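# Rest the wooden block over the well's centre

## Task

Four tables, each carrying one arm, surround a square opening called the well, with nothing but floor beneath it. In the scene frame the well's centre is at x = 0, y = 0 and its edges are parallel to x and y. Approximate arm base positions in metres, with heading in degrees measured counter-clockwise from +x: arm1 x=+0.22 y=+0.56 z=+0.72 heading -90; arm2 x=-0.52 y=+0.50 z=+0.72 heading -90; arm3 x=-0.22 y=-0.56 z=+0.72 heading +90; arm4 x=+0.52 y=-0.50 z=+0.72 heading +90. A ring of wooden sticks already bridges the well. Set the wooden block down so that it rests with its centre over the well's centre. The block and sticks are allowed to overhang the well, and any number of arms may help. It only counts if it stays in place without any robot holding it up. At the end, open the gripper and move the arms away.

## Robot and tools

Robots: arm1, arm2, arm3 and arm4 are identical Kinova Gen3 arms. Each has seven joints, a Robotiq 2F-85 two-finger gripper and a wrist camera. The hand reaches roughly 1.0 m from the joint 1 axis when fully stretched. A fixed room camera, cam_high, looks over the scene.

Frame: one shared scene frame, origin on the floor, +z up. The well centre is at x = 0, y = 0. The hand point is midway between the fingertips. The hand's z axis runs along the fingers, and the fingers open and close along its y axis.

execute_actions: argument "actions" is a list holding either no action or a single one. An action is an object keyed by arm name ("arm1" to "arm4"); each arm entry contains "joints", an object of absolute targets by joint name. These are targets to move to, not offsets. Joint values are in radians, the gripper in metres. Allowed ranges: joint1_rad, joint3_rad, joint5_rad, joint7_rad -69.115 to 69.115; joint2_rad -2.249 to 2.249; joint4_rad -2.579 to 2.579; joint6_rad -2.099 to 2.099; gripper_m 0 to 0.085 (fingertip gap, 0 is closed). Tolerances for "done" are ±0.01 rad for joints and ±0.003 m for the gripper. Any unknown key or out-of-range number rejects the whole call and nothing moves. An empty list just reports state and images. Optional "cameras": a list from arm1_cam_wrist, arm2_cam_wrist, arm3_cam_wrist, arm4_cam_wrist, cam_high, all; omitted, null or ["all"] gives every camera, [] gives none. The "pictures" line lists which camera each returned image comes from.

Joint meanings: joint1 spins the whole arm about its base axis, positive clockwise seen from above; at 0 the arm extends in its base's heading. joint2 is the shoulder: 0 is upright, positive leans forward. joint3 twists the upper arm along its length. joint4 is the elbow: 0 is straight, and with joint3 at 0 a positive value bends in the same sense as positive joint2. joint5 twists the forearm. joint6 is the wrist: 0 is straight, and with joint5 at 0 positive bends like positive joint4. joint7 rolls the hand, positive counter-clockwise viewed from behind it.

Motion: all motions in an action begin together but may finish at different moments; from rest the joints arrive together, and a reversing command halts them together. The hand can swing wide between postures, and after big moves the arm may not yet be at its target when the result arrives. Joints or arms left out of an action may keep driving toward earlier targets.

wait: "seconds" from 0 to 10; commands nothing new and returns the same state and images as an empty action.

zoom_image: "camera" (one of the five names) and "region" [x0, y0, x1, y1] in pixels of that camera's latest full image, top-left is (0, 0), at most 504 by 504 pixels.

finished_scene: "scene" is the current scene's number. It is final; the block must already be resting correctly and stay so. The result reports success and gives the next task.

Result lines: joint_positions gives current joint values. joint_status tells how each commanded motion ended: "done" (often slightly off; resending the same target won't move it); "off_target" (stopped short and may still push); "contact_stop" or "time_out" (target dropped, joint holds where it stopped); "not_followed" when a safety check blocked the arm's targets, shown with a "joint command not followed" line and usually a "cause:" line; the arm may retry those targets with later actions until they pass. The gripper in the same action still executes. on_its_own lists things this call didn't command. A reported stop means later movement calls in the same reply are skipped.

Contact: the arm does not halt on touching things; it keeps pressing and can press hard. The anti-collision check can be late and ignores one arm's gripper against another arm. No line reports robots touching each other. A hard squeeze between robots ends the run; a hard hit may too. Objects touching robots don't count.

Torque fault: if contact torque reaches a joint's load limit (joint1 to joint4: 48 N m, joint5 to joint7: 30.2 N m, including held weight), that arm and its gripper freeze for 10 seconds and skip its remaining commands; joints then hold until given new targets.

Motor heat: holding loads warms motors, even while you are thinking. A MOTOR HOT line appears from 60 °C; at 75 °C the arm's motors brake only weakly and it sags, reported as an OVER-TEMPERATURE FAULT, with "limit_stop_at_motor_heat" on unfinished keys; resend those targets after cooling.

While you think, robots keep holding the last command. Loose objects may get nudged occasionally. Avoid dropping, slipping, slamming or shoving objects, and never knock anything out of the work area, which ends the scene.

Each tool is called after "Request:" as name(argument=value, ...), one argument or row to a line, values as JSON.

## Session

Request:
execute_actions(
  actions=[],
)

Scene clock: 0.00 s.
arm1.joint_positions: joint1_rad=-0.351 joint2_rad=-0.343 joint3_rad=-0.090 joint4_rad=+1.459 joint5_rad=-0.026 joint6_rad=+1.938 joint7_rad=+1.286 gripper_m=+0.085
arm1.joint_status: not commanded
arm1.hand: x=+0.2790 y=+0.3977 z=+1.3212 quat_wxyz=(-0.034, -0.643, -0.765, +0.015) (m; scene frame)
arm2.joint_positions: joint1_rad=+0.360 joint2_rad=-0.414 joint3_rad=-0.039 joint4_rad=+1.606 joint5_rad=-0.081 joint6_rad=+2.025 joint7_rad=+1.305 gripper_m=+0.085
arm2.joint_status: not commanded
arm2.hand: x=-0.5488 y=+0.4076 z=+1.2941 quat_wxyz=(+0.002, -0.861, -0.507, -0.048) (m; scene frame)
arm3.joint_positions: joint1_rad=+0.030 joint2_rad=-0.419 joint3_rad=-0.123 joint4_rad=+1.586 joint5_rad=-0.032 joint6_rad=+2.071 joint7_rad=+1.534 gripper_m=+0.085
arm3.joint_status: not commanded
arm3.hand: x=-0.2155 y=-0.4779 z=+1.3034 quat_wxyz=(+0.022, +0.715, -0.697, +0.040) (m; scene frame)
arm4.joint_positions: joint1_rad=+0.141 joint2_rad=-0.485 joint3_rad=-0.126 joint4_rad=+1.588 joint5_rad=-0.056 joint6_rad=+1.962 joint7_rad=+1.901 gripper_m=+0.085
arm4.joint_status: not commanded
arm4.hand: x=+0.5214 y=-0.3907 z=+1.2553 quat_wxyz=(-0.030, +0.811, -0.584, -0.018) (m; scene frame)
pictures: arm1_cam_wrist, arm2_cam_wrist, arm3_cam_wrist, arm4_cam_wrist, cam_high
Images, in order (width x height): arm1_cam_wrist 504x504, arm2_cam_wrist 504x504, arm3_cam_wrist 504x504, arm4_cam_wrist 504x504, cam_high 504x504.

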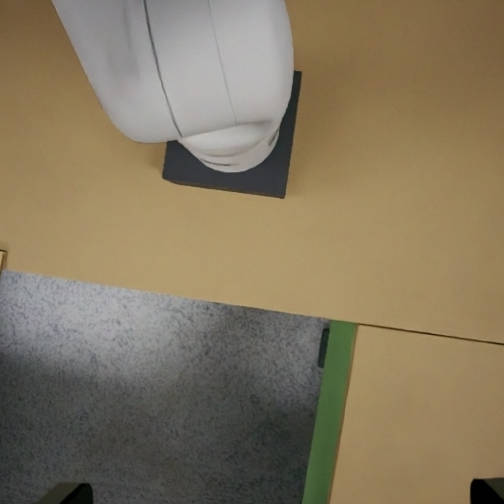

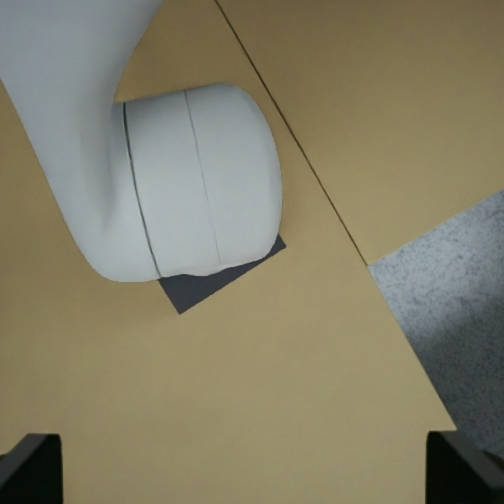

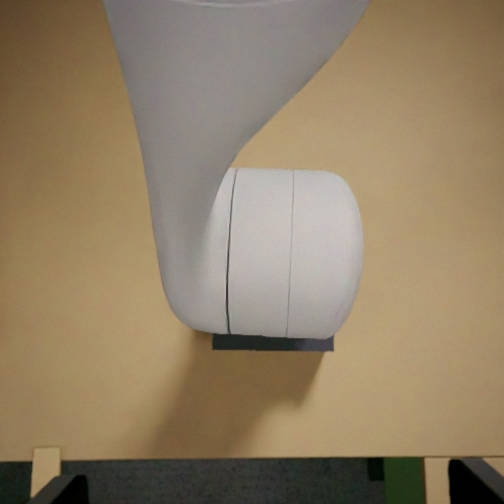

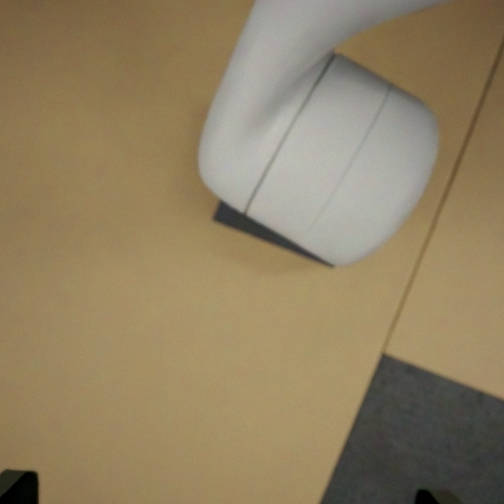

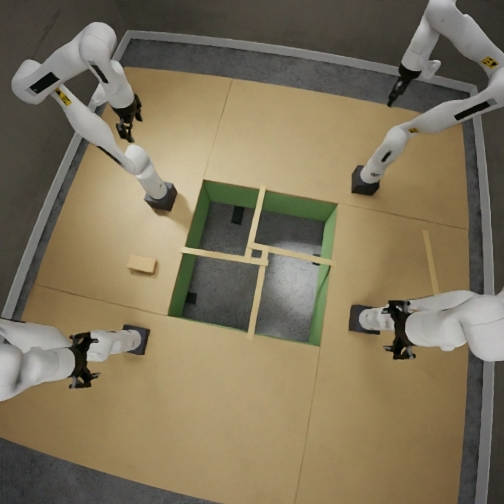

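Request:
execute_actions(
  actions=[
    {"arm3":{"joints":{"joint1_rad":1.47,"joint2_rad":0.499,"joint3_rad":0,"joint4_rad":2.073,"joint5_rad":0,"joint6_rad":0.57,"joint7_rad":0.0}}},
  ],
  cameras=["arm3_cam_wrist","cam_high"],
)

Scene clock: 3.50 s.
arm1.joint_positions: joint1_rad=-0.351 joint2_rad=-0.343 joint3_rad=-0.090 joint4_rad=+1.459 joint5_rad=-0.026 joint6_rad=+1.938 joint7_rad=+1.286 gripper_m=+0.085
arm1.joint_status: not commanded
arm1.hand: x=+0.2790 y=+0.3977 z=+1.3212 quat_wxyz=(-0.034, -0.643, -0.765, +0.015) (m; scene frame)
arm2.joint_positions: joint1_rad=+0.360 joint2_rad=-0.414 joint3_rad=-0.039 joint4_rad=+1.606 joint5_rad=-0.081 joint6_rad=+2.025 joint7_rad=+1.305 gripper_m=+0.085
arm2.joint_status: not commanded
arm2.hand: x=-0.5488 y=+0.4076 z=+1.2941 quat_wxyz=(+0.002, -0.861, -0.507, -0.048) (m; scene frame)
arm3.joint_positions: joint1_rad=+1.470 joint2_rad=+0.499 joint3_rad=+0.000 joint4_rad=+2.073 joint5_rad=+0.000 joint6_rad=+0.570 joint7_rad=+0.000 gripper_m=+0.085
arm3.joint_status: all done
arm3.hand: x=+0.1546 y=-0.5599 z=+0.8981 quat_wxyz=(+0.004, -0.682, -0.731, -0.004) (m; scene frame)
arm4.joint_positions: joint1_rad=+0.141 joint2_rad=-0.485 joint3_rad=-0.126 joint4_rad=+1.588 joint5_rad=-0.056 joint6_rad=+1.962 joint7_rad=+1.901 gripper_m=+0.085
arm4.joint_status: not commanded
arm4.hand: x=+0.5214 y=-0.3907 z=+1.2553 quat_wxyz=(-0.030, +0.811, -0.584, -0.018) (m; scene frame)
pictures: arm3_cam_wrist, cam_high
Images, in order (width x height): arm3_cam_wrist 504x504, cam_high 504x504.

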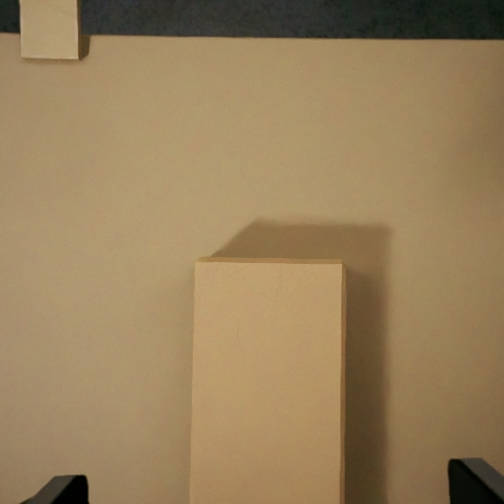

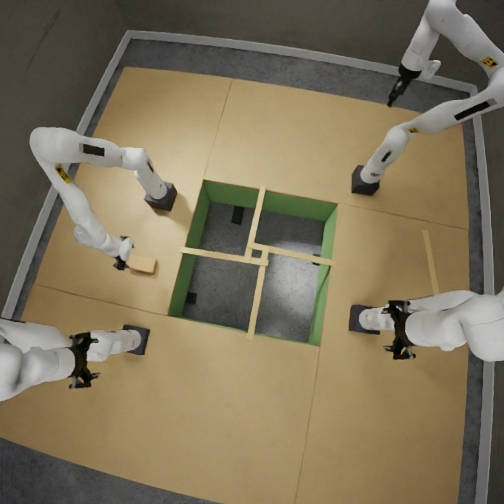

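Request:
execute_actions(
  actions=[
    {"arm3":{"joints":{"joint1_rad":1.494,"joint2_rad":0.752,"joint4_rad":2.111,"joint6_rad":0.279,"joint7_rad":0.0}}},
  ],
  cameras=["arm3_cam_wrist"],
)

Scene clock: 5.53 s.
arm1.joint_positions: joint1_rad=-0.351 joint2_rad=-0.343 joint3_rad=-0.090 joint4_rad=+1.459 joint5_rad=-0.026 joint6_rad=+1.938 joint7_rad=+1.286 gripper_m=+0.085
arm1.joint_status: not commanded
arm1.hand: x=+0.2790 y=+0.3977 z=+1.3212 quat_wxyz=(-0.034, -0.643, -0.765, +0.015) (m; scene frame)
arm2.joint_positions: joint1_rad=+0.360 joint2_rad=-0.414 joint3_rad=-0.039 joint4_rad=+1.606 joint5_rad=-0.081 joint6_rad=+2.025 joint7_rad=+1.305 gripper_m=+0.085
arm2.joint_status: not commanded
arm2.hand: x=-0.5488 y=+0.4076 z=+1.2941 quat_wxyz=(+0.002, -0.861, -0.507, -0.048) (m; scene frame)
arm3.joint_positions: joint1_rad=+1.494 joint2_rad=+0.752 joint3_rad=+0.000 joint4_rad=+2.111 joint5_rad=+0.000 joint6_rad=+0.279 joint7_rad=+0.000 gripper_m=+0.085
arm3.joint_status: all done
arm3.hand: x=+0.1575 y=-0.5677 z=+0.7984 quat_wxyz=(+0.004, -0.691, -0.723, -0.004) (m; scene frame)
arm4.joint_positions: joint1_rad=+0.141 joint2_rad=-0.485 joint3_rad=-0.126 joint4_rad=+1.588 joint5_rad=-0.056 joint6_rad=+1.962 joint7_rad=+1.901 gripper_m=+0.085
arm4.joint_status: not commanded
arm4.hand: x=+0.5214 y=-0.3907 z=+1.2553 quat_wxyz=(-0.030, +0.811, -0.584, -0.018) (m; scene frame)
pictures: arm3_cam_wrist
Images, in order (width x height): arm3_cam_wrist 504x504.

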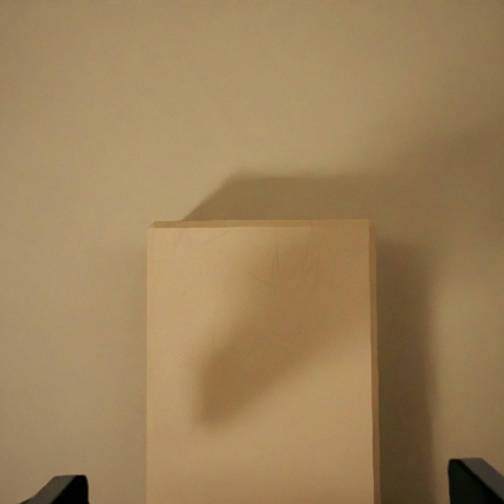

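Request:
execute_actions(
  actions=[
    {"arm3":{"joints":{"joint2_rad":0.915,"joint4_rad":2.098,"joint6_rad":0.129}}},
  ],
  cameras=["arm3_cam_wrist"],
)

Request:
execute_actions(
  actions=[
    {"arm3":{"joints":{"gripper_m":0.0}}},
  ],
  cameras=["arm3_cam_wrist"],
)

Scene clock: 7.03 s.
arm1.joint_positions: joint1_rad=-0.351 joint2_rad=-0.343 joint3_rad=-0.090 joint4_rad=+1.459 joint5_rad=-0.026 joint6_rad=+1.938 joint7_rad=+1.286 gripper_m=+0.085
arm1.joint_status: not commanded
arm1.hand: x=+0.2790 y=+0.3977 z=+1.3212 quat_wxyz=(-0.034, -0.643, -0.765, +0.015) (m; scene frame)
arm2.joint_positions: joint1_rad=+0.360 joint2_rad=-0.414 joint3_rad=-0.039 joint4_rad=+1.606 joint5_rad=-0.081 joint6_rad=+2.025 joint7_rad=+1.305 gripper_m=+0.085
arm2.joint_status: not commanded
arm2.hand: x=-0.5488 y=+0.4076 z=+1.2941 quat_wxyz=(+0.002, -0.861, -0.507, -0.048) (m; scene frame)
arm3.joint_positions: joint1_rad=+1.494 joint2_rad=+0.915 joint3_rad=+0.000 joint4_rad=+2.098 joint5_rad=+0.000 joint6_rad=+0.129 joint7_rad=+0.000 gripper_m=+0.085
arm3.joint_status: all done
arm3.hand: x=+0.1575 y=-0.5671 z=+0.7381 quat_wxyz=(+0.004, -0.691, -0.723, -0.004) (m; scene frame)
arm4.joint_positions: joint1_rad=+0.141 joint2_rad=-0.485 joint3_rad=-0.126 joint4_rad=+1.588 joint5_rad=-0.056 joint6_rad=+1.962 joint7_rad=+1.901 gripper_m=+0.085
arm4.joint_status: not commanded
arm4.hand: x=+0.5214 y=-0.3907 z=+1.2553 quat_wxyz=(-0.030, +0.811, -0.584, -0.018) (m; scene frame)
pictures: arm3_cam_wrist
Images, in order (width x height): arm3_cam_wrist 504x504.

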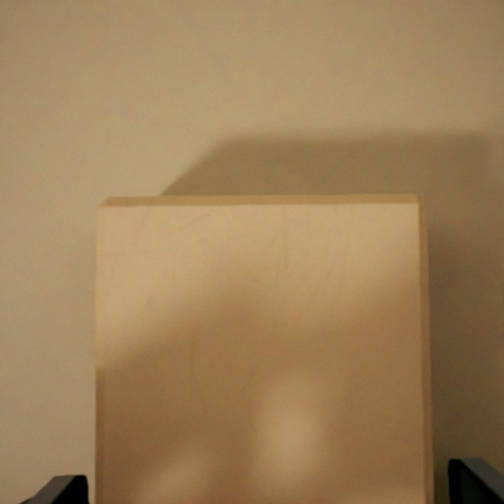

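Scene clock: 8.13 s.
arm1.joint_positions: joint1_rad=-0.351 joint2_rad=-0.343 joint3_rad=-0.090 joint4_rad=+1.459 joint5_rad=-0.026 joint6_rad=+1.938 joint7_rad=+1.286 gripper_m=+0.085
arm1.joint_status: not commanded
arm1.hand: x=+0.2790 y=+0.3977 z=+1.3212 quat_wxyz=(-0.034, -0.643, -0.765, +0.015) (m; scene frame)
arm2.joint_positions: joint1_rad=+0.360 joint2_rad=-0.414 joint3_rad=-0.039 joint4_rad=+1.606 joint5_rad=-0.081 joint6_rad=+2.025 joint7_rad=+1.305 gripper_m=+0.085
arm2.joint_status: not commanded
arm2.hand: x=-0.5488 y=+0.4076 z=+1.2941 quat_wxyz=(+0.002, -0.861, -0.507, -0.048) (m; scene frame)
arm3.joint_positions: joint1_rad=+1.494 joint2_rad=+0.912 joint3_rad=+0.000 joint4_rad=+2.099 joint5_rad=+0.000 joint6_rad=+0.130 joint7_rad=+0.000 gripper_m=+0.068
arm3.joint_status: gripper_m off_target (ended at +0.068, target +0.000)
arm3.hand: x=+0.1575 y=-0.5671 z=+0.7390 quat_wxyz=(+0.004, -0.691, -0.723, -0.004) (m; scene frame)
arm4.joint_positions: joint1_rad=+0.141 joint2_rad=-0.485 joint3_rad=-0.126 joint4_rad=+1.588 joint5_rad=-0.056 joint6_rad=+1.962 joint7_rad=+1.901 gripper_m=+0.085
arm4.joint_status: not commanded
arm4.hand: x=+0.5214 y=-0.3907 z=+1.2553 quat_wxyz=(-0.030, +0.811, -0.584, -0.018) (m; scene frame)
pictures: arm3_cam_wrist
Images, in order (width x height): arm3_cam_wrist 504x504.

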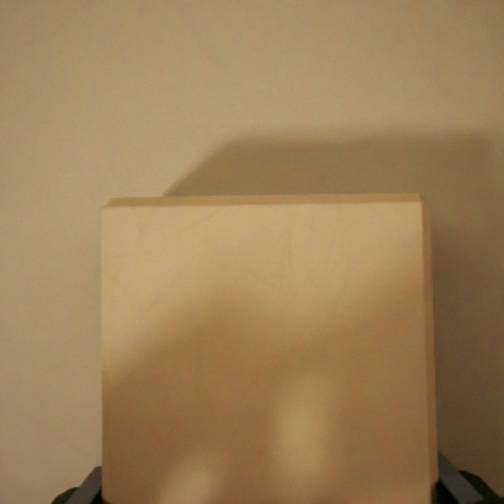

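Request:
execute_actions(
  actions=[
    {"arm3":{"joints":{"joint2_rad":0.49,"joint4_rad":2.08,"joint6_rad":0.57}}},
  ],
  cameras=[],
)

Request:
execute_actions(
  actions=[
    {"arm3":{"joints":{"joint1_rad":0.297,"joint2_rad":0.896,"joint4_rad":1.191,"joint6_rad":1.055,"joint7_rad":0.33}}},
  ],
  cameras=["arm3_cam_wrist","cam_high"],
)

Request:
zoom_image(
  camera="cam_high",
  region=[200, 200, 320, 300],
)

Scene clock: 10.27 s.
arm1.joint_positions: joint1_rad=-0.351 joint2_rad=-0.343 joint3_rad=-0.090 joint4_rad=+1.459 joint5_rad=-0.026 joint6_rad=+1.938 joint7_rad=+1.286 gripper_m=+0.085
arm1.joint_status: not commanded
arm1.hand: x=+0.2790 y=+0.3977 z=+1.3212 quat_wxyz=(-0.034, -0.643, -0.765, +0.015) (m; scene frame)
arm2.joint_positions: joint1_rad=+0.360 joint2_rad=-0.414 joint3_rad=-0.039 joint4_rad=+1.606 joint5_rad=-0.081 joint6_rad=+2.025 joint7_rad=+1.305 gripper_m=+0.085
arm2.joint_status: not commanded
arm2.hand: x=-0.5488 y=+0.4076 z=+1.2941 quat_wxyz=(+0.002, -0.861, -0.507, -0.048) (m; scene frame)
arm3.joint_positions: joint1_rad=+1.494 joint2_rad=+0.491 joint3_rad=+0.000 joint4_rad=+2.080 joint5_rad=+0.000 joint6_rad=+0.570 joint7_rad=+0.000 gripper_m=+0.068
arm3.joint_status: all done
arm3.hand: x=+0.1518 y=-0.5690 z=+0.8996 quat_wxyz=(+0.004, -0.691, -0.723, -0.004) (m; scene frame)
arm4.joint_positions: joint1_rad=+0.141 joint2_rad=-0.485 joint3_rad=-0.126 joint4_rad=+1.588 joint5_rad=-0.056 joint6_rad=+1.962 joint7_rad=+1.901 gripper_m=+0.085
arm4.joint_status: not commanded
arm4.hand: x=+0.5214 y=-0.3907 z=+1.2553 quat_wxyz=(-0.030, +0.811, -0.584, -0.018) (m; scene frame)
pictures: none
No camera images: the call's "cameras" was empty. Leave "cameras" out to get every camera's image.

Scene clock: 12.80 s.
arm1.joint_positions: joint1_rad=-0.351 joint2_rad=-0.343 joint3_rad=-0.090 joint4_rad=+1.459 joint5_rad=-0.026 joint6_rad=+1.938 joint7_rad=+1.286 gripper_m=+0.085
arm1.joint_status: not commanded
arm1.hand: x=+0.2790 y=+0.3977 z=+1.3212 quat_wxyz=(-0.034, -0.643, -0.765, +0.015) (m; scene frame)
arm2.joint_positions: joint1_rad=+0.360 joint2_rad=-0.414 joint3_rad=-0.039 joint4_rad=+1.606 joint5_rad=-0.081 joint6_rad=+2.025 joint7_rad=+1.305 gripper_m=+0.085
arm2.joint_status: not commanded
arm2.hand: x=-0.5488 y=+0.4076 z=+1.2941 quat_wxyz=(+0.002, -0.861, -0.507, -0.048) (m; scene frame)
arm3.joint_positions: joint1_rad=+0.297 joint2_rad=+0.898 joint3_rad=+0.000 joint4_rad=+1.192 joint5_rad=+0.000 joint6_rad=+1.055 joint7_rad=+0.330 gripper_m=+0.068
arm3.joint_status: all done
arm3.hand: x=+0.0006 y=+0.0000 z=+0.9058 quat_wxyz=(+0.000, +0.001, -1.000, -0.004) (m; scene frame)
arm4.joint_positions: joint1_rad=+0.141 joint2_rad=-0.485 joint3_rad=-0.126 joint4_rad=+1.588 joint5_rad=-0.056 joint6_rad=+1.962 joint7_rad=+1.901 gripper_m=+0.085
arm4.joint_status: not commanded
arm4.hand: x=+0.5214 y=-0.3907 z=+1.2553 quat_wxyz=(-0.030, +0.811, -0.584, -0.018) (m; scene frame)
pictures: arm3_cam_wrist, cam_high
Images, in order (width x height): arm3_cam_wrist 504x504, cam_high 504x504.

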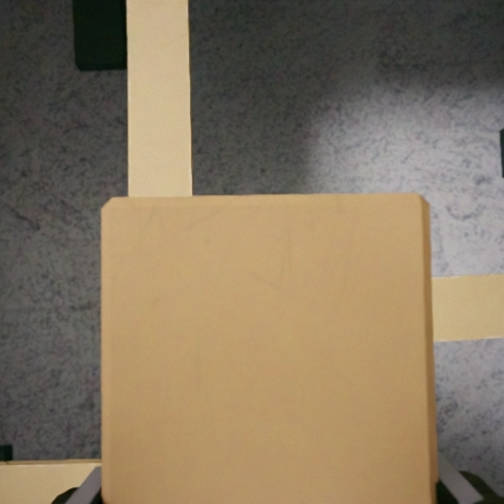

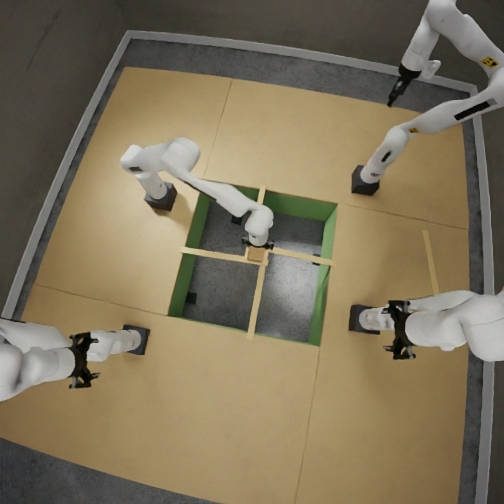

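Region (200, 200, 320, 300) of cam_high's 504x504 image, scaled by 4.200, with more detail than that image has.

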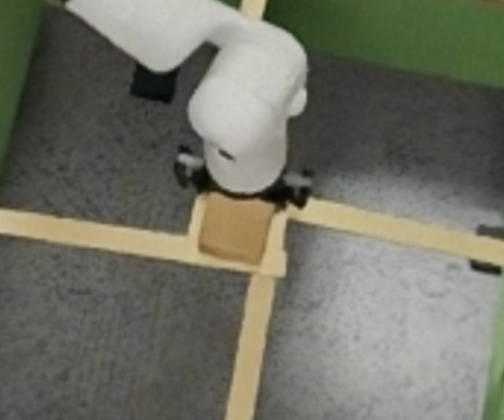

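Request:
execute_actions(
  actions=[
    {"arm3":{"joints":{"joint2_rad":1.031,"joint4_rad":1.238,"joint6_rad":0.873}}},
  ],
  cameras=["arm3_cam_wrist","cam_high"],
)

Request:
execute_actions(
  actions=[
    {"arm3":{"joints":{"joint2_rad":1.043,"joint4_rad":1.241,"joint6_rad":0.857}}},
  ],
  cameras=["arm3_cam_wrist"],
)

Scene clock: 14.60 s.
arm1.joint_positions: joint1_rad=-0.351 joint2_rad=-0.343 joint3_rad=-0.090 joint4_rad=+1.459 joint5_rad=-0.026 joint6_rad=+1.938 joint7_rad=+1.286 gripper_m=+0.085
arm1.joint_status: not commanded
arm1.hand: x=+0.2790 y=+0.3977 z=+1.3212 quat_wxyz=(-0.034, -0.643, -0.765, +0.015) (m; scene frame)
arm2.joint_positions: joint1_rad=+0.360 joint2_rad=-0.414 joint3_rad=-0.039 joint4_rad=+1.606 joint5_rad=-0.081 joint6_rad=+2.025 joint7_rad=+1.305 gripper_m=+0.085
arm2.joint_status: not commanded
arm2.hand: x=-0.5488 y=+0.4076 z=+1.2941 quat_wxyz=(+0.002, -0.861, -0.507, -0.048) (m; scene frame)
arm3.joint_positions: joint1_rad=+0.297 joint2_rad=+1.033 joint3_rad=+0.000 joint4_rad=+1.239 joint5_rad=+0.000 joint6_rad=+0.873 joint7_rad=+0.330 gripper_m=+0.068
arm3.joint_status: all done
arm3.hand: x=+0.0004 y=+0.0007 z=+0.8123 quat_wxyz=(+0.000, +0.001, -1.000, -0.004) (m; scene frame)
arm4.joint_positions: joint1_rad=+0.141 joint2_rad=-0.485 joint3_rad=-0.126 joint4_rad=+1.588 joint5_rad=-0.056 joint6_rad=+1.962 joint7_rad=+1.901 gripper_m=+0.085
arm4.joint_status: not commanded
arm4.hand: x=+0.5214 y=-0.3907 z=+1.2553 quat_wxyz=(-0.030, +0.811, -0.584, -0.018) (m; scene frame)
pictures: arm3_cam_wrist, cam_high
Images, in order (width x height): arm3_cam_wrist 504x504, cam_high 504x504.

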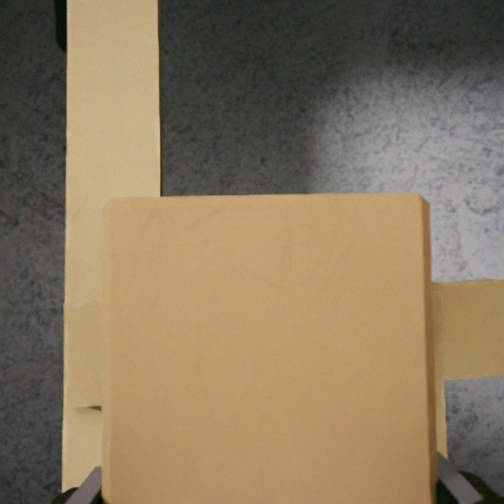

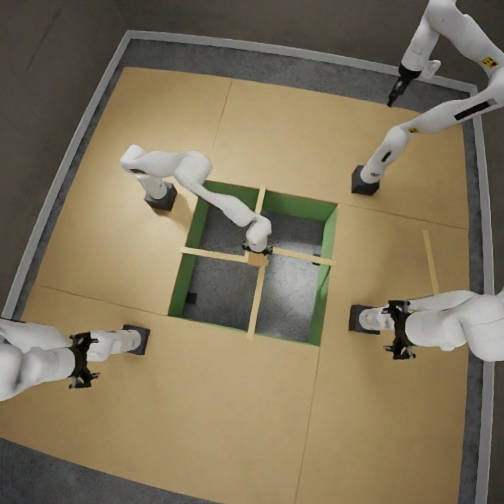

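Scene clock: 15.13 s.
arm1.joint_positions: joint1_rad=-0.351 joint2_rad=-0.343 joint3_rad=-0.090 joint4_rad=+1.459 joint5_rad=-0.026 joint6_rad=+1.938 joint7_rad=+1.286 gripper_m=+0.085
arm1.joint_status: not commanded
arm1.hand: x=+0.2790 y=+0.3977 z=+1.3212 quat_wxyz=(-0.034, -0.643, -0.765, +0.015) (m; scene frame)
arm2.joint_positions: joint1_rad=+0.360 joint2_rad=-0.414 joint3_rad=-0.039 joint4_rad=+1.606 joint5_rad=-0.081 joint6_rad=+2.025 joint7_rad=+1.305 gripper_m=+0.085
arm2.joint_status: not commanded
arm2.hand: x=-0.5488 y=+0.4076 z=+1.2941 quat_wxyz=(+0.002, -0.861, -0.507, -0.048) (m; scene frame)
arm3.joint_positions: joint1_rad=+0.297 joint2_rad=+1.045 joint3_rad=+0.000 joint4_rad=+1.242 joint5_rad=+0.000 joint6_rad=+0.857 joint7_rad=+0.330 gripper_m=+0.068
arm3.joint_status: all done
arm3.hand: x=+0.0003 y=+0.0006 z=+0.8044 quat_wxyz=(+0.000, +0.001, -1.000, -0.005) (m; scene frame)
arm4.joint_positions: joint1_rad=+0.141 joint2_rad=-0.485 joint3_rad=-0.126 joint4_rad=+1.588 joint5_rad=-0.056 joint6_rad=+1.962 joint7_rad=+1.901 gripper_m=+0.085
arm4.joint_status: not commanded
arm4.hand: x=+0.5214 y=-0.3907 z=+1.2553 quat_wxyz=(-0.030, +0.811, -0.584, -0.018) (m; scene frame)
pictures: arm3_cam_wrist
Images, in order (width x height): arm3_cam_wrist 504x504.

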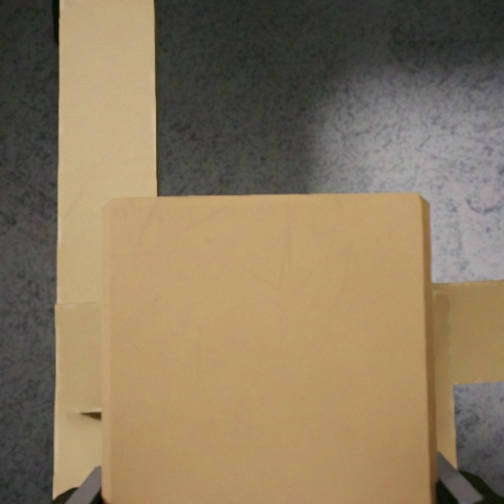

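Request:
execute_actions(
  actions=[
    {"arm3":{"joints":{"joint2_rad":1.05,"joint4_rad":1.243,"joint6_rad":0.848}}},
  ],
  cameras=["arm3_cam_wrist"],
)

Scene clock: 15.83 s.
arm1.joint_positions: joint1_rad=-0.351 joint2_rad=-0.343 joint3_rad=-0.090 joint4_rad=+1.459 joint5_rad=-0.026 joint6_rad=+1.938 joint7_rad=+1.286 gripper_m=+0.085
arm1.joint_status: not commanded
arm1.hand: x=+0.2790 y=+0.3977 z=+1.3212 quat_wxyz=(-0.034, -0.643, -0.765, +0.015) (m; scene frame)
arm2.joint_positions: joint1_rad=+0.360 joint2_rad=-0.414 joint3_rad=-0.039 joint4_rad=+1.606 joint5_rad=-0.081 joint6_rad=+2.025 joint7_rad=+1.305 gripper_m=+0.085
arm2.joint_status: not commanded
arm2.hand: x=-0.5488 y=+0.4076 z=+1.2941 quat_wxyz=(+0.002, -0.861, -0.507, -0.048) (m; scene frame)
arm3.joint_positions: joint1_rad=+0.297 joint2_rad=+1.049 joint3_rad=+0.000 joint4_rad=+1.243 joint5_rad=+0.000 joint6_rad=+0.849 joint7_rad=+0.330 gripper_m=+0.068
arm3.joint_status: all done
arm3.hand: x=+0.0004 y=+0.0010 z=+0.8013 quat_wxyz=(+0.000, +0.001, -1.000, -0.005) (m; scene frame)
arm4.joint_positions: joint1_rad=+0.141 joint2_rad=-0.485 joint3_rad=-0.126 joint4_rad=+1.588 joint5_rad=-0.056 joint6_rad=+1.962 joint7_rad=+1.901 gripper_m=+0.085
arm4.joint_status: not commanded
arm4.hand: x=+0.5214 y=-0.3907 z=+1.2553 quat_wxyz=(-0.030, +0.811, -0.584, -0.018) (m; scene frame)
pictures: arm3_cam_wrist
Images, in order (width x height): arm3_cam_wrist 504x504.

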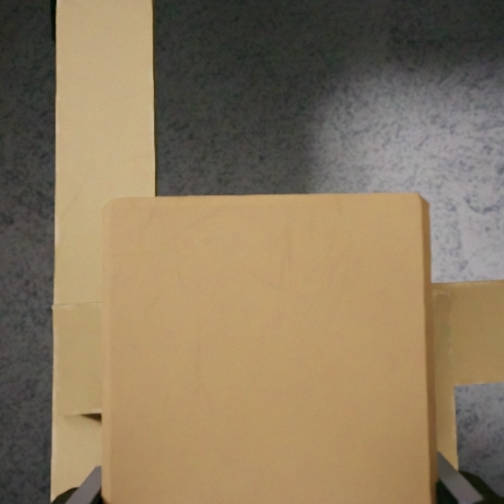

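Appears to be just touching; release.

Request:
execute_actions(
  actions=[
    {"arm3":{"joints":{"gripper_m":0.085}}},
  ],
  cameras=["arm3_cam_wrist"],
)

Request:
execute_actions(
  actions=[
    {"arm3":{"joints":{"joint2_rad":0.85,"joint4_rad":1.16,"joint6_rad":1.13}}},
  ],
  cameras=["arm3_cam_wrist","cam_high"],
)

Request:
execute_actions(
  actions=[
    {"arm3":{"joints":{"joint1_rad":-0.1,"joint2_rad":0.2,"joint4_rad":1.6,"joint6_rad":1.3}}},
  ],
  cameras=["cam_high"],
)

Request:
zoom_image(
  camera="cam_high",
  region=[215, 215, 305, 295],
)

Scene clock: 17.50 s.
arm1.joint_positions: joint1_rad=-0.351 joint2_rad=-0.343 joint3_rad=-0.090 joint4_rad=+1.459 joint5_rad=-0.026 joint6_rad=+1.938 joint7_rad=+1.286 gripper_m=+0.085
arm1.joint_status: not commanded
arm1.hand: x=+0.2790 y=+0.3977 z=+1.3212 quat_wxyz=(-0.034, -0.643, -0.765, +0.015) (m; scene frame)
arm2.joint_positions: joint1_rad=+0.360 joint2_rad=-0.414 joint3_rad=-0.039 joint4_rad=+1.606 joint5_rad=-0.081 joint6_rad=+2.025 joint7_rad=+1.305 gripper_m=+0.085
arm2.joint_status: not commanded
arm2.hand: x=-0.5488 y=+0.4076 z=+1.2941 quat_wxyz=(+0.002, -0.861, -0.507, -0.048) (m; scene frame)
arm3.joint_positions: joint1_rad=+0.297 joint2_rad=+1.050 joint3_rad=+0.000 joint4_rad=+1.243 joint5_rad=+0.000 joint6_rad=+0.848 joint7_rad=+0.330 gripper_m=+0.085
arm3.joint_status: all done
arm3.hand: x=+0.0005 y=+0.0011 z=+0.8009 quat_wxyz=(+0.000, +0.001, -1.000, -0.006) (m; scene frame)
arm4.joint_positions: joint1_rad=+0.141 joint2_rad=-0.485 joint3_rad=-0.126 joint4_rad=+1.588 joint5_rad=-0.056 joint6_rad=+1.962 joint7_rad=+1.901 gripper_m=+0.085
arm4.joint_status: not commanded
arm4.hand: x=+0.5214 y=-0.3907 z=+1.2553 quat_wxyz=(-0.030, +0.811, -0.584, -0.018) (m; scene frame)
pictures: arm3_cam_wrist
Images, in order (width x height): arm3_cam_wrist 504x504.

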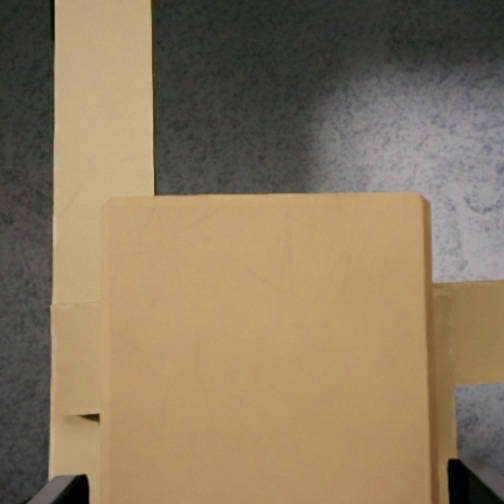

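Scene clock: 18.73 s.
arm1.joint_positions: joint1_rad=-0.351 joint2_rad=-0.343 joint3_rad=-0.090 joint4_rad=+1.459 joint5_rad=-0.026 joint6_rad=+1.938 joint7_rad=+1.286 gripper_m=+0.085
arm1.joint_status: not commanded
arm1.hand: x=+0.2790 y=+0.3977 z=+1.3212 quat_wxyz=(-0.034, -0.643, -0.765, +0.015) (m; scene frame)
arm2.joint_positions: joint1_rad=+0.360 joint2_rad=-0.414 joint3_rad=-0.039 joint4_rad=+1.606 joint5_rad=-0.081 joint6_rad=+2.025 joint7_rad=+1.305 gripper_m=+0.085
arm2.joint_status: not commanded
arm2.hand: x=-0.5488 y=+0.4076 z=+1.2941 quat_wxyz=(+0.002, -0.861, -0.507, -0.048) (m; scene frame)
arm3.joint_positions: joint1_rad=+0.297 joint2_rad=+0.850 joint3_rad=+0.000 joint4_rad=+1.160 joint5_rad=+0.000 joint6_rad=+1.130 joint7_rad=+0.330 gripper_m=+0.085
arm3.joint_status: all done
arm3.hand: x=+0.0005 y=-0.0003 z=+0.9433 quat_wxyz=(+0.000, +0.001, -1.000, -0.006) (m; scene frame)
arm4.joint_positions: joint1_rad=+0.141 joint2_rad=-0.485 joint3_rad=-0.126 joint4_rad=+1.588 joint5_rad=-0.056 joint6_rad=+1.962 joint7_rad=+1.901 gripper_m=+0.085
arm4.joint_status: not commanded
arm4.hand: x=+0.5214 y=-0.3907 z=+1.2553 quat_wxyz=(-0.030, +0.811, -0.584, -0.018) (m; scene frame)
pictures: arm3_cam_wrist, cam_high
Images, in order (width x height): arm3_cam_wrist 504x504, cam_high 504x504.

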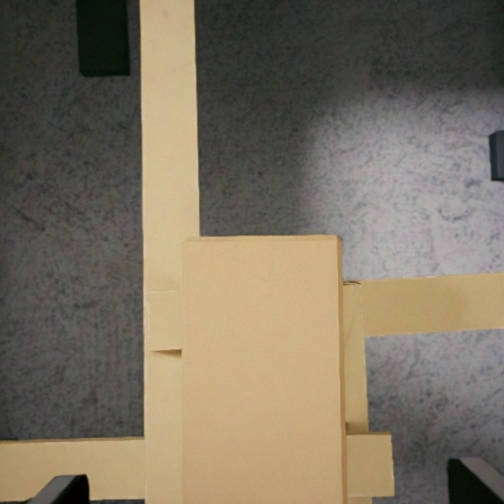

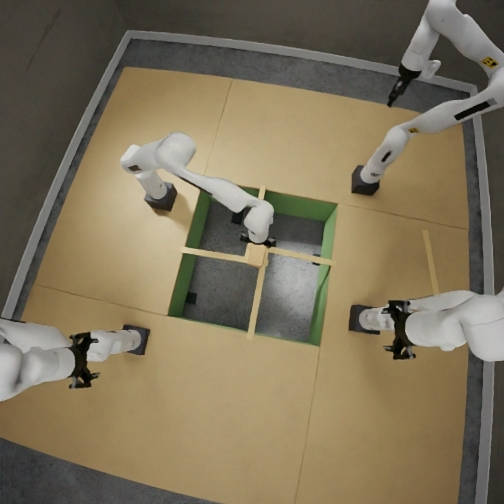

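Scene clock: 20.70 s.
arm1.joint_positions: joint1_rad=-0.351 joint2_rad=-0.343 joint3_rad=-0.090 joint4_rad=+1.459 joint5_rad=-0.026 joint6_rad=+1.938 joint7_rad=+1.286 gripper_m=+0.085
arm1.joint_status: not commanded
arm1.hand: x=+0.2790 y=+0.3977 z=+1.3212 quat_wxyz=(-0.034, -0.643, -0.765, +0.015) (m; scene frame)
arm2.joint_positions: joint1_rad=+0.360 joint2_rad=-0.414 joint3_rad=-0.039 joint4_rad=+1.606 joint5_rad=-0.081 joint6_rad=+2.025 joint7_rad=+1.305 gripper_m=+0.085
arm2.joint_status: not commanded
arm2.hand: x=-0.5488 y=+0.4076 z=+1.2941 quat_wxyz=(+0.002, -0.861, -0.507, -0.048) (m; scene frame)
arm3.joint_positions: joint1_rad=-0.100 joint2_rad=+0.200 joint3_rad=+0.000 joint4_rad=+1.600 joint5_rad=+0.000 joint6_rad=+1.300 joint7_rad=+0.330 gripper_m=+0.085
arm3.joint_status: all done
arm3.hand: x=-0.2197 y=-0.1599 z=+1.1387 quat_wxyz=(-0.004, +0.198, -0.980, -0.026) (m; scene frame)
arm4.joint_positions: joint1_rad=+0.141 joint2_rad=-0.485 joint3_rad=-0.126 joint4_rad=+1.588 joint5_rad=-0.056 joint6_rad=+1.962 joint7_rad=+1.901 gripper_m=+0.085
arm4.joint_status: not commanded
arm4.hand: x=+0.5214 y=-0.3907 z=+1.2553 quat_wxyz=(-0.030, +0.811, -0.584, -0.018) (m; scene frame)
pictures: cam_high
Images, in order (width x height): cam_high 504x504.

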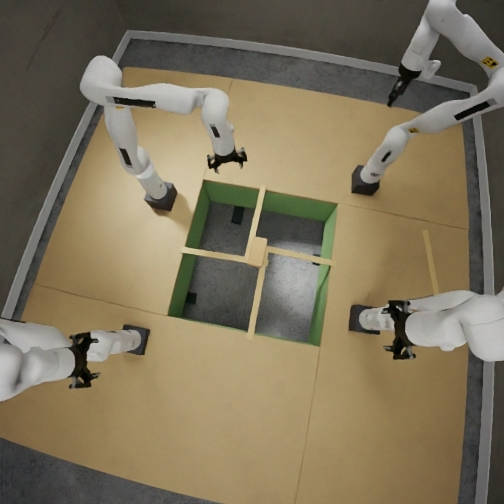

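Region (215, 215, 305, 295) of cam_high's 504x504 image, scaled by 5.600, with more detail than that image has.

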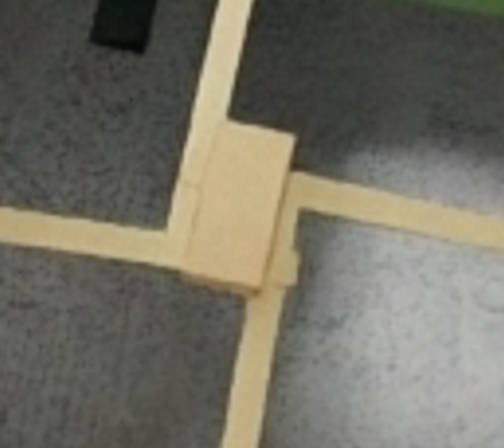

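Request:
finished_scene(
  scene=2,
)

The scene is finished: the task was done.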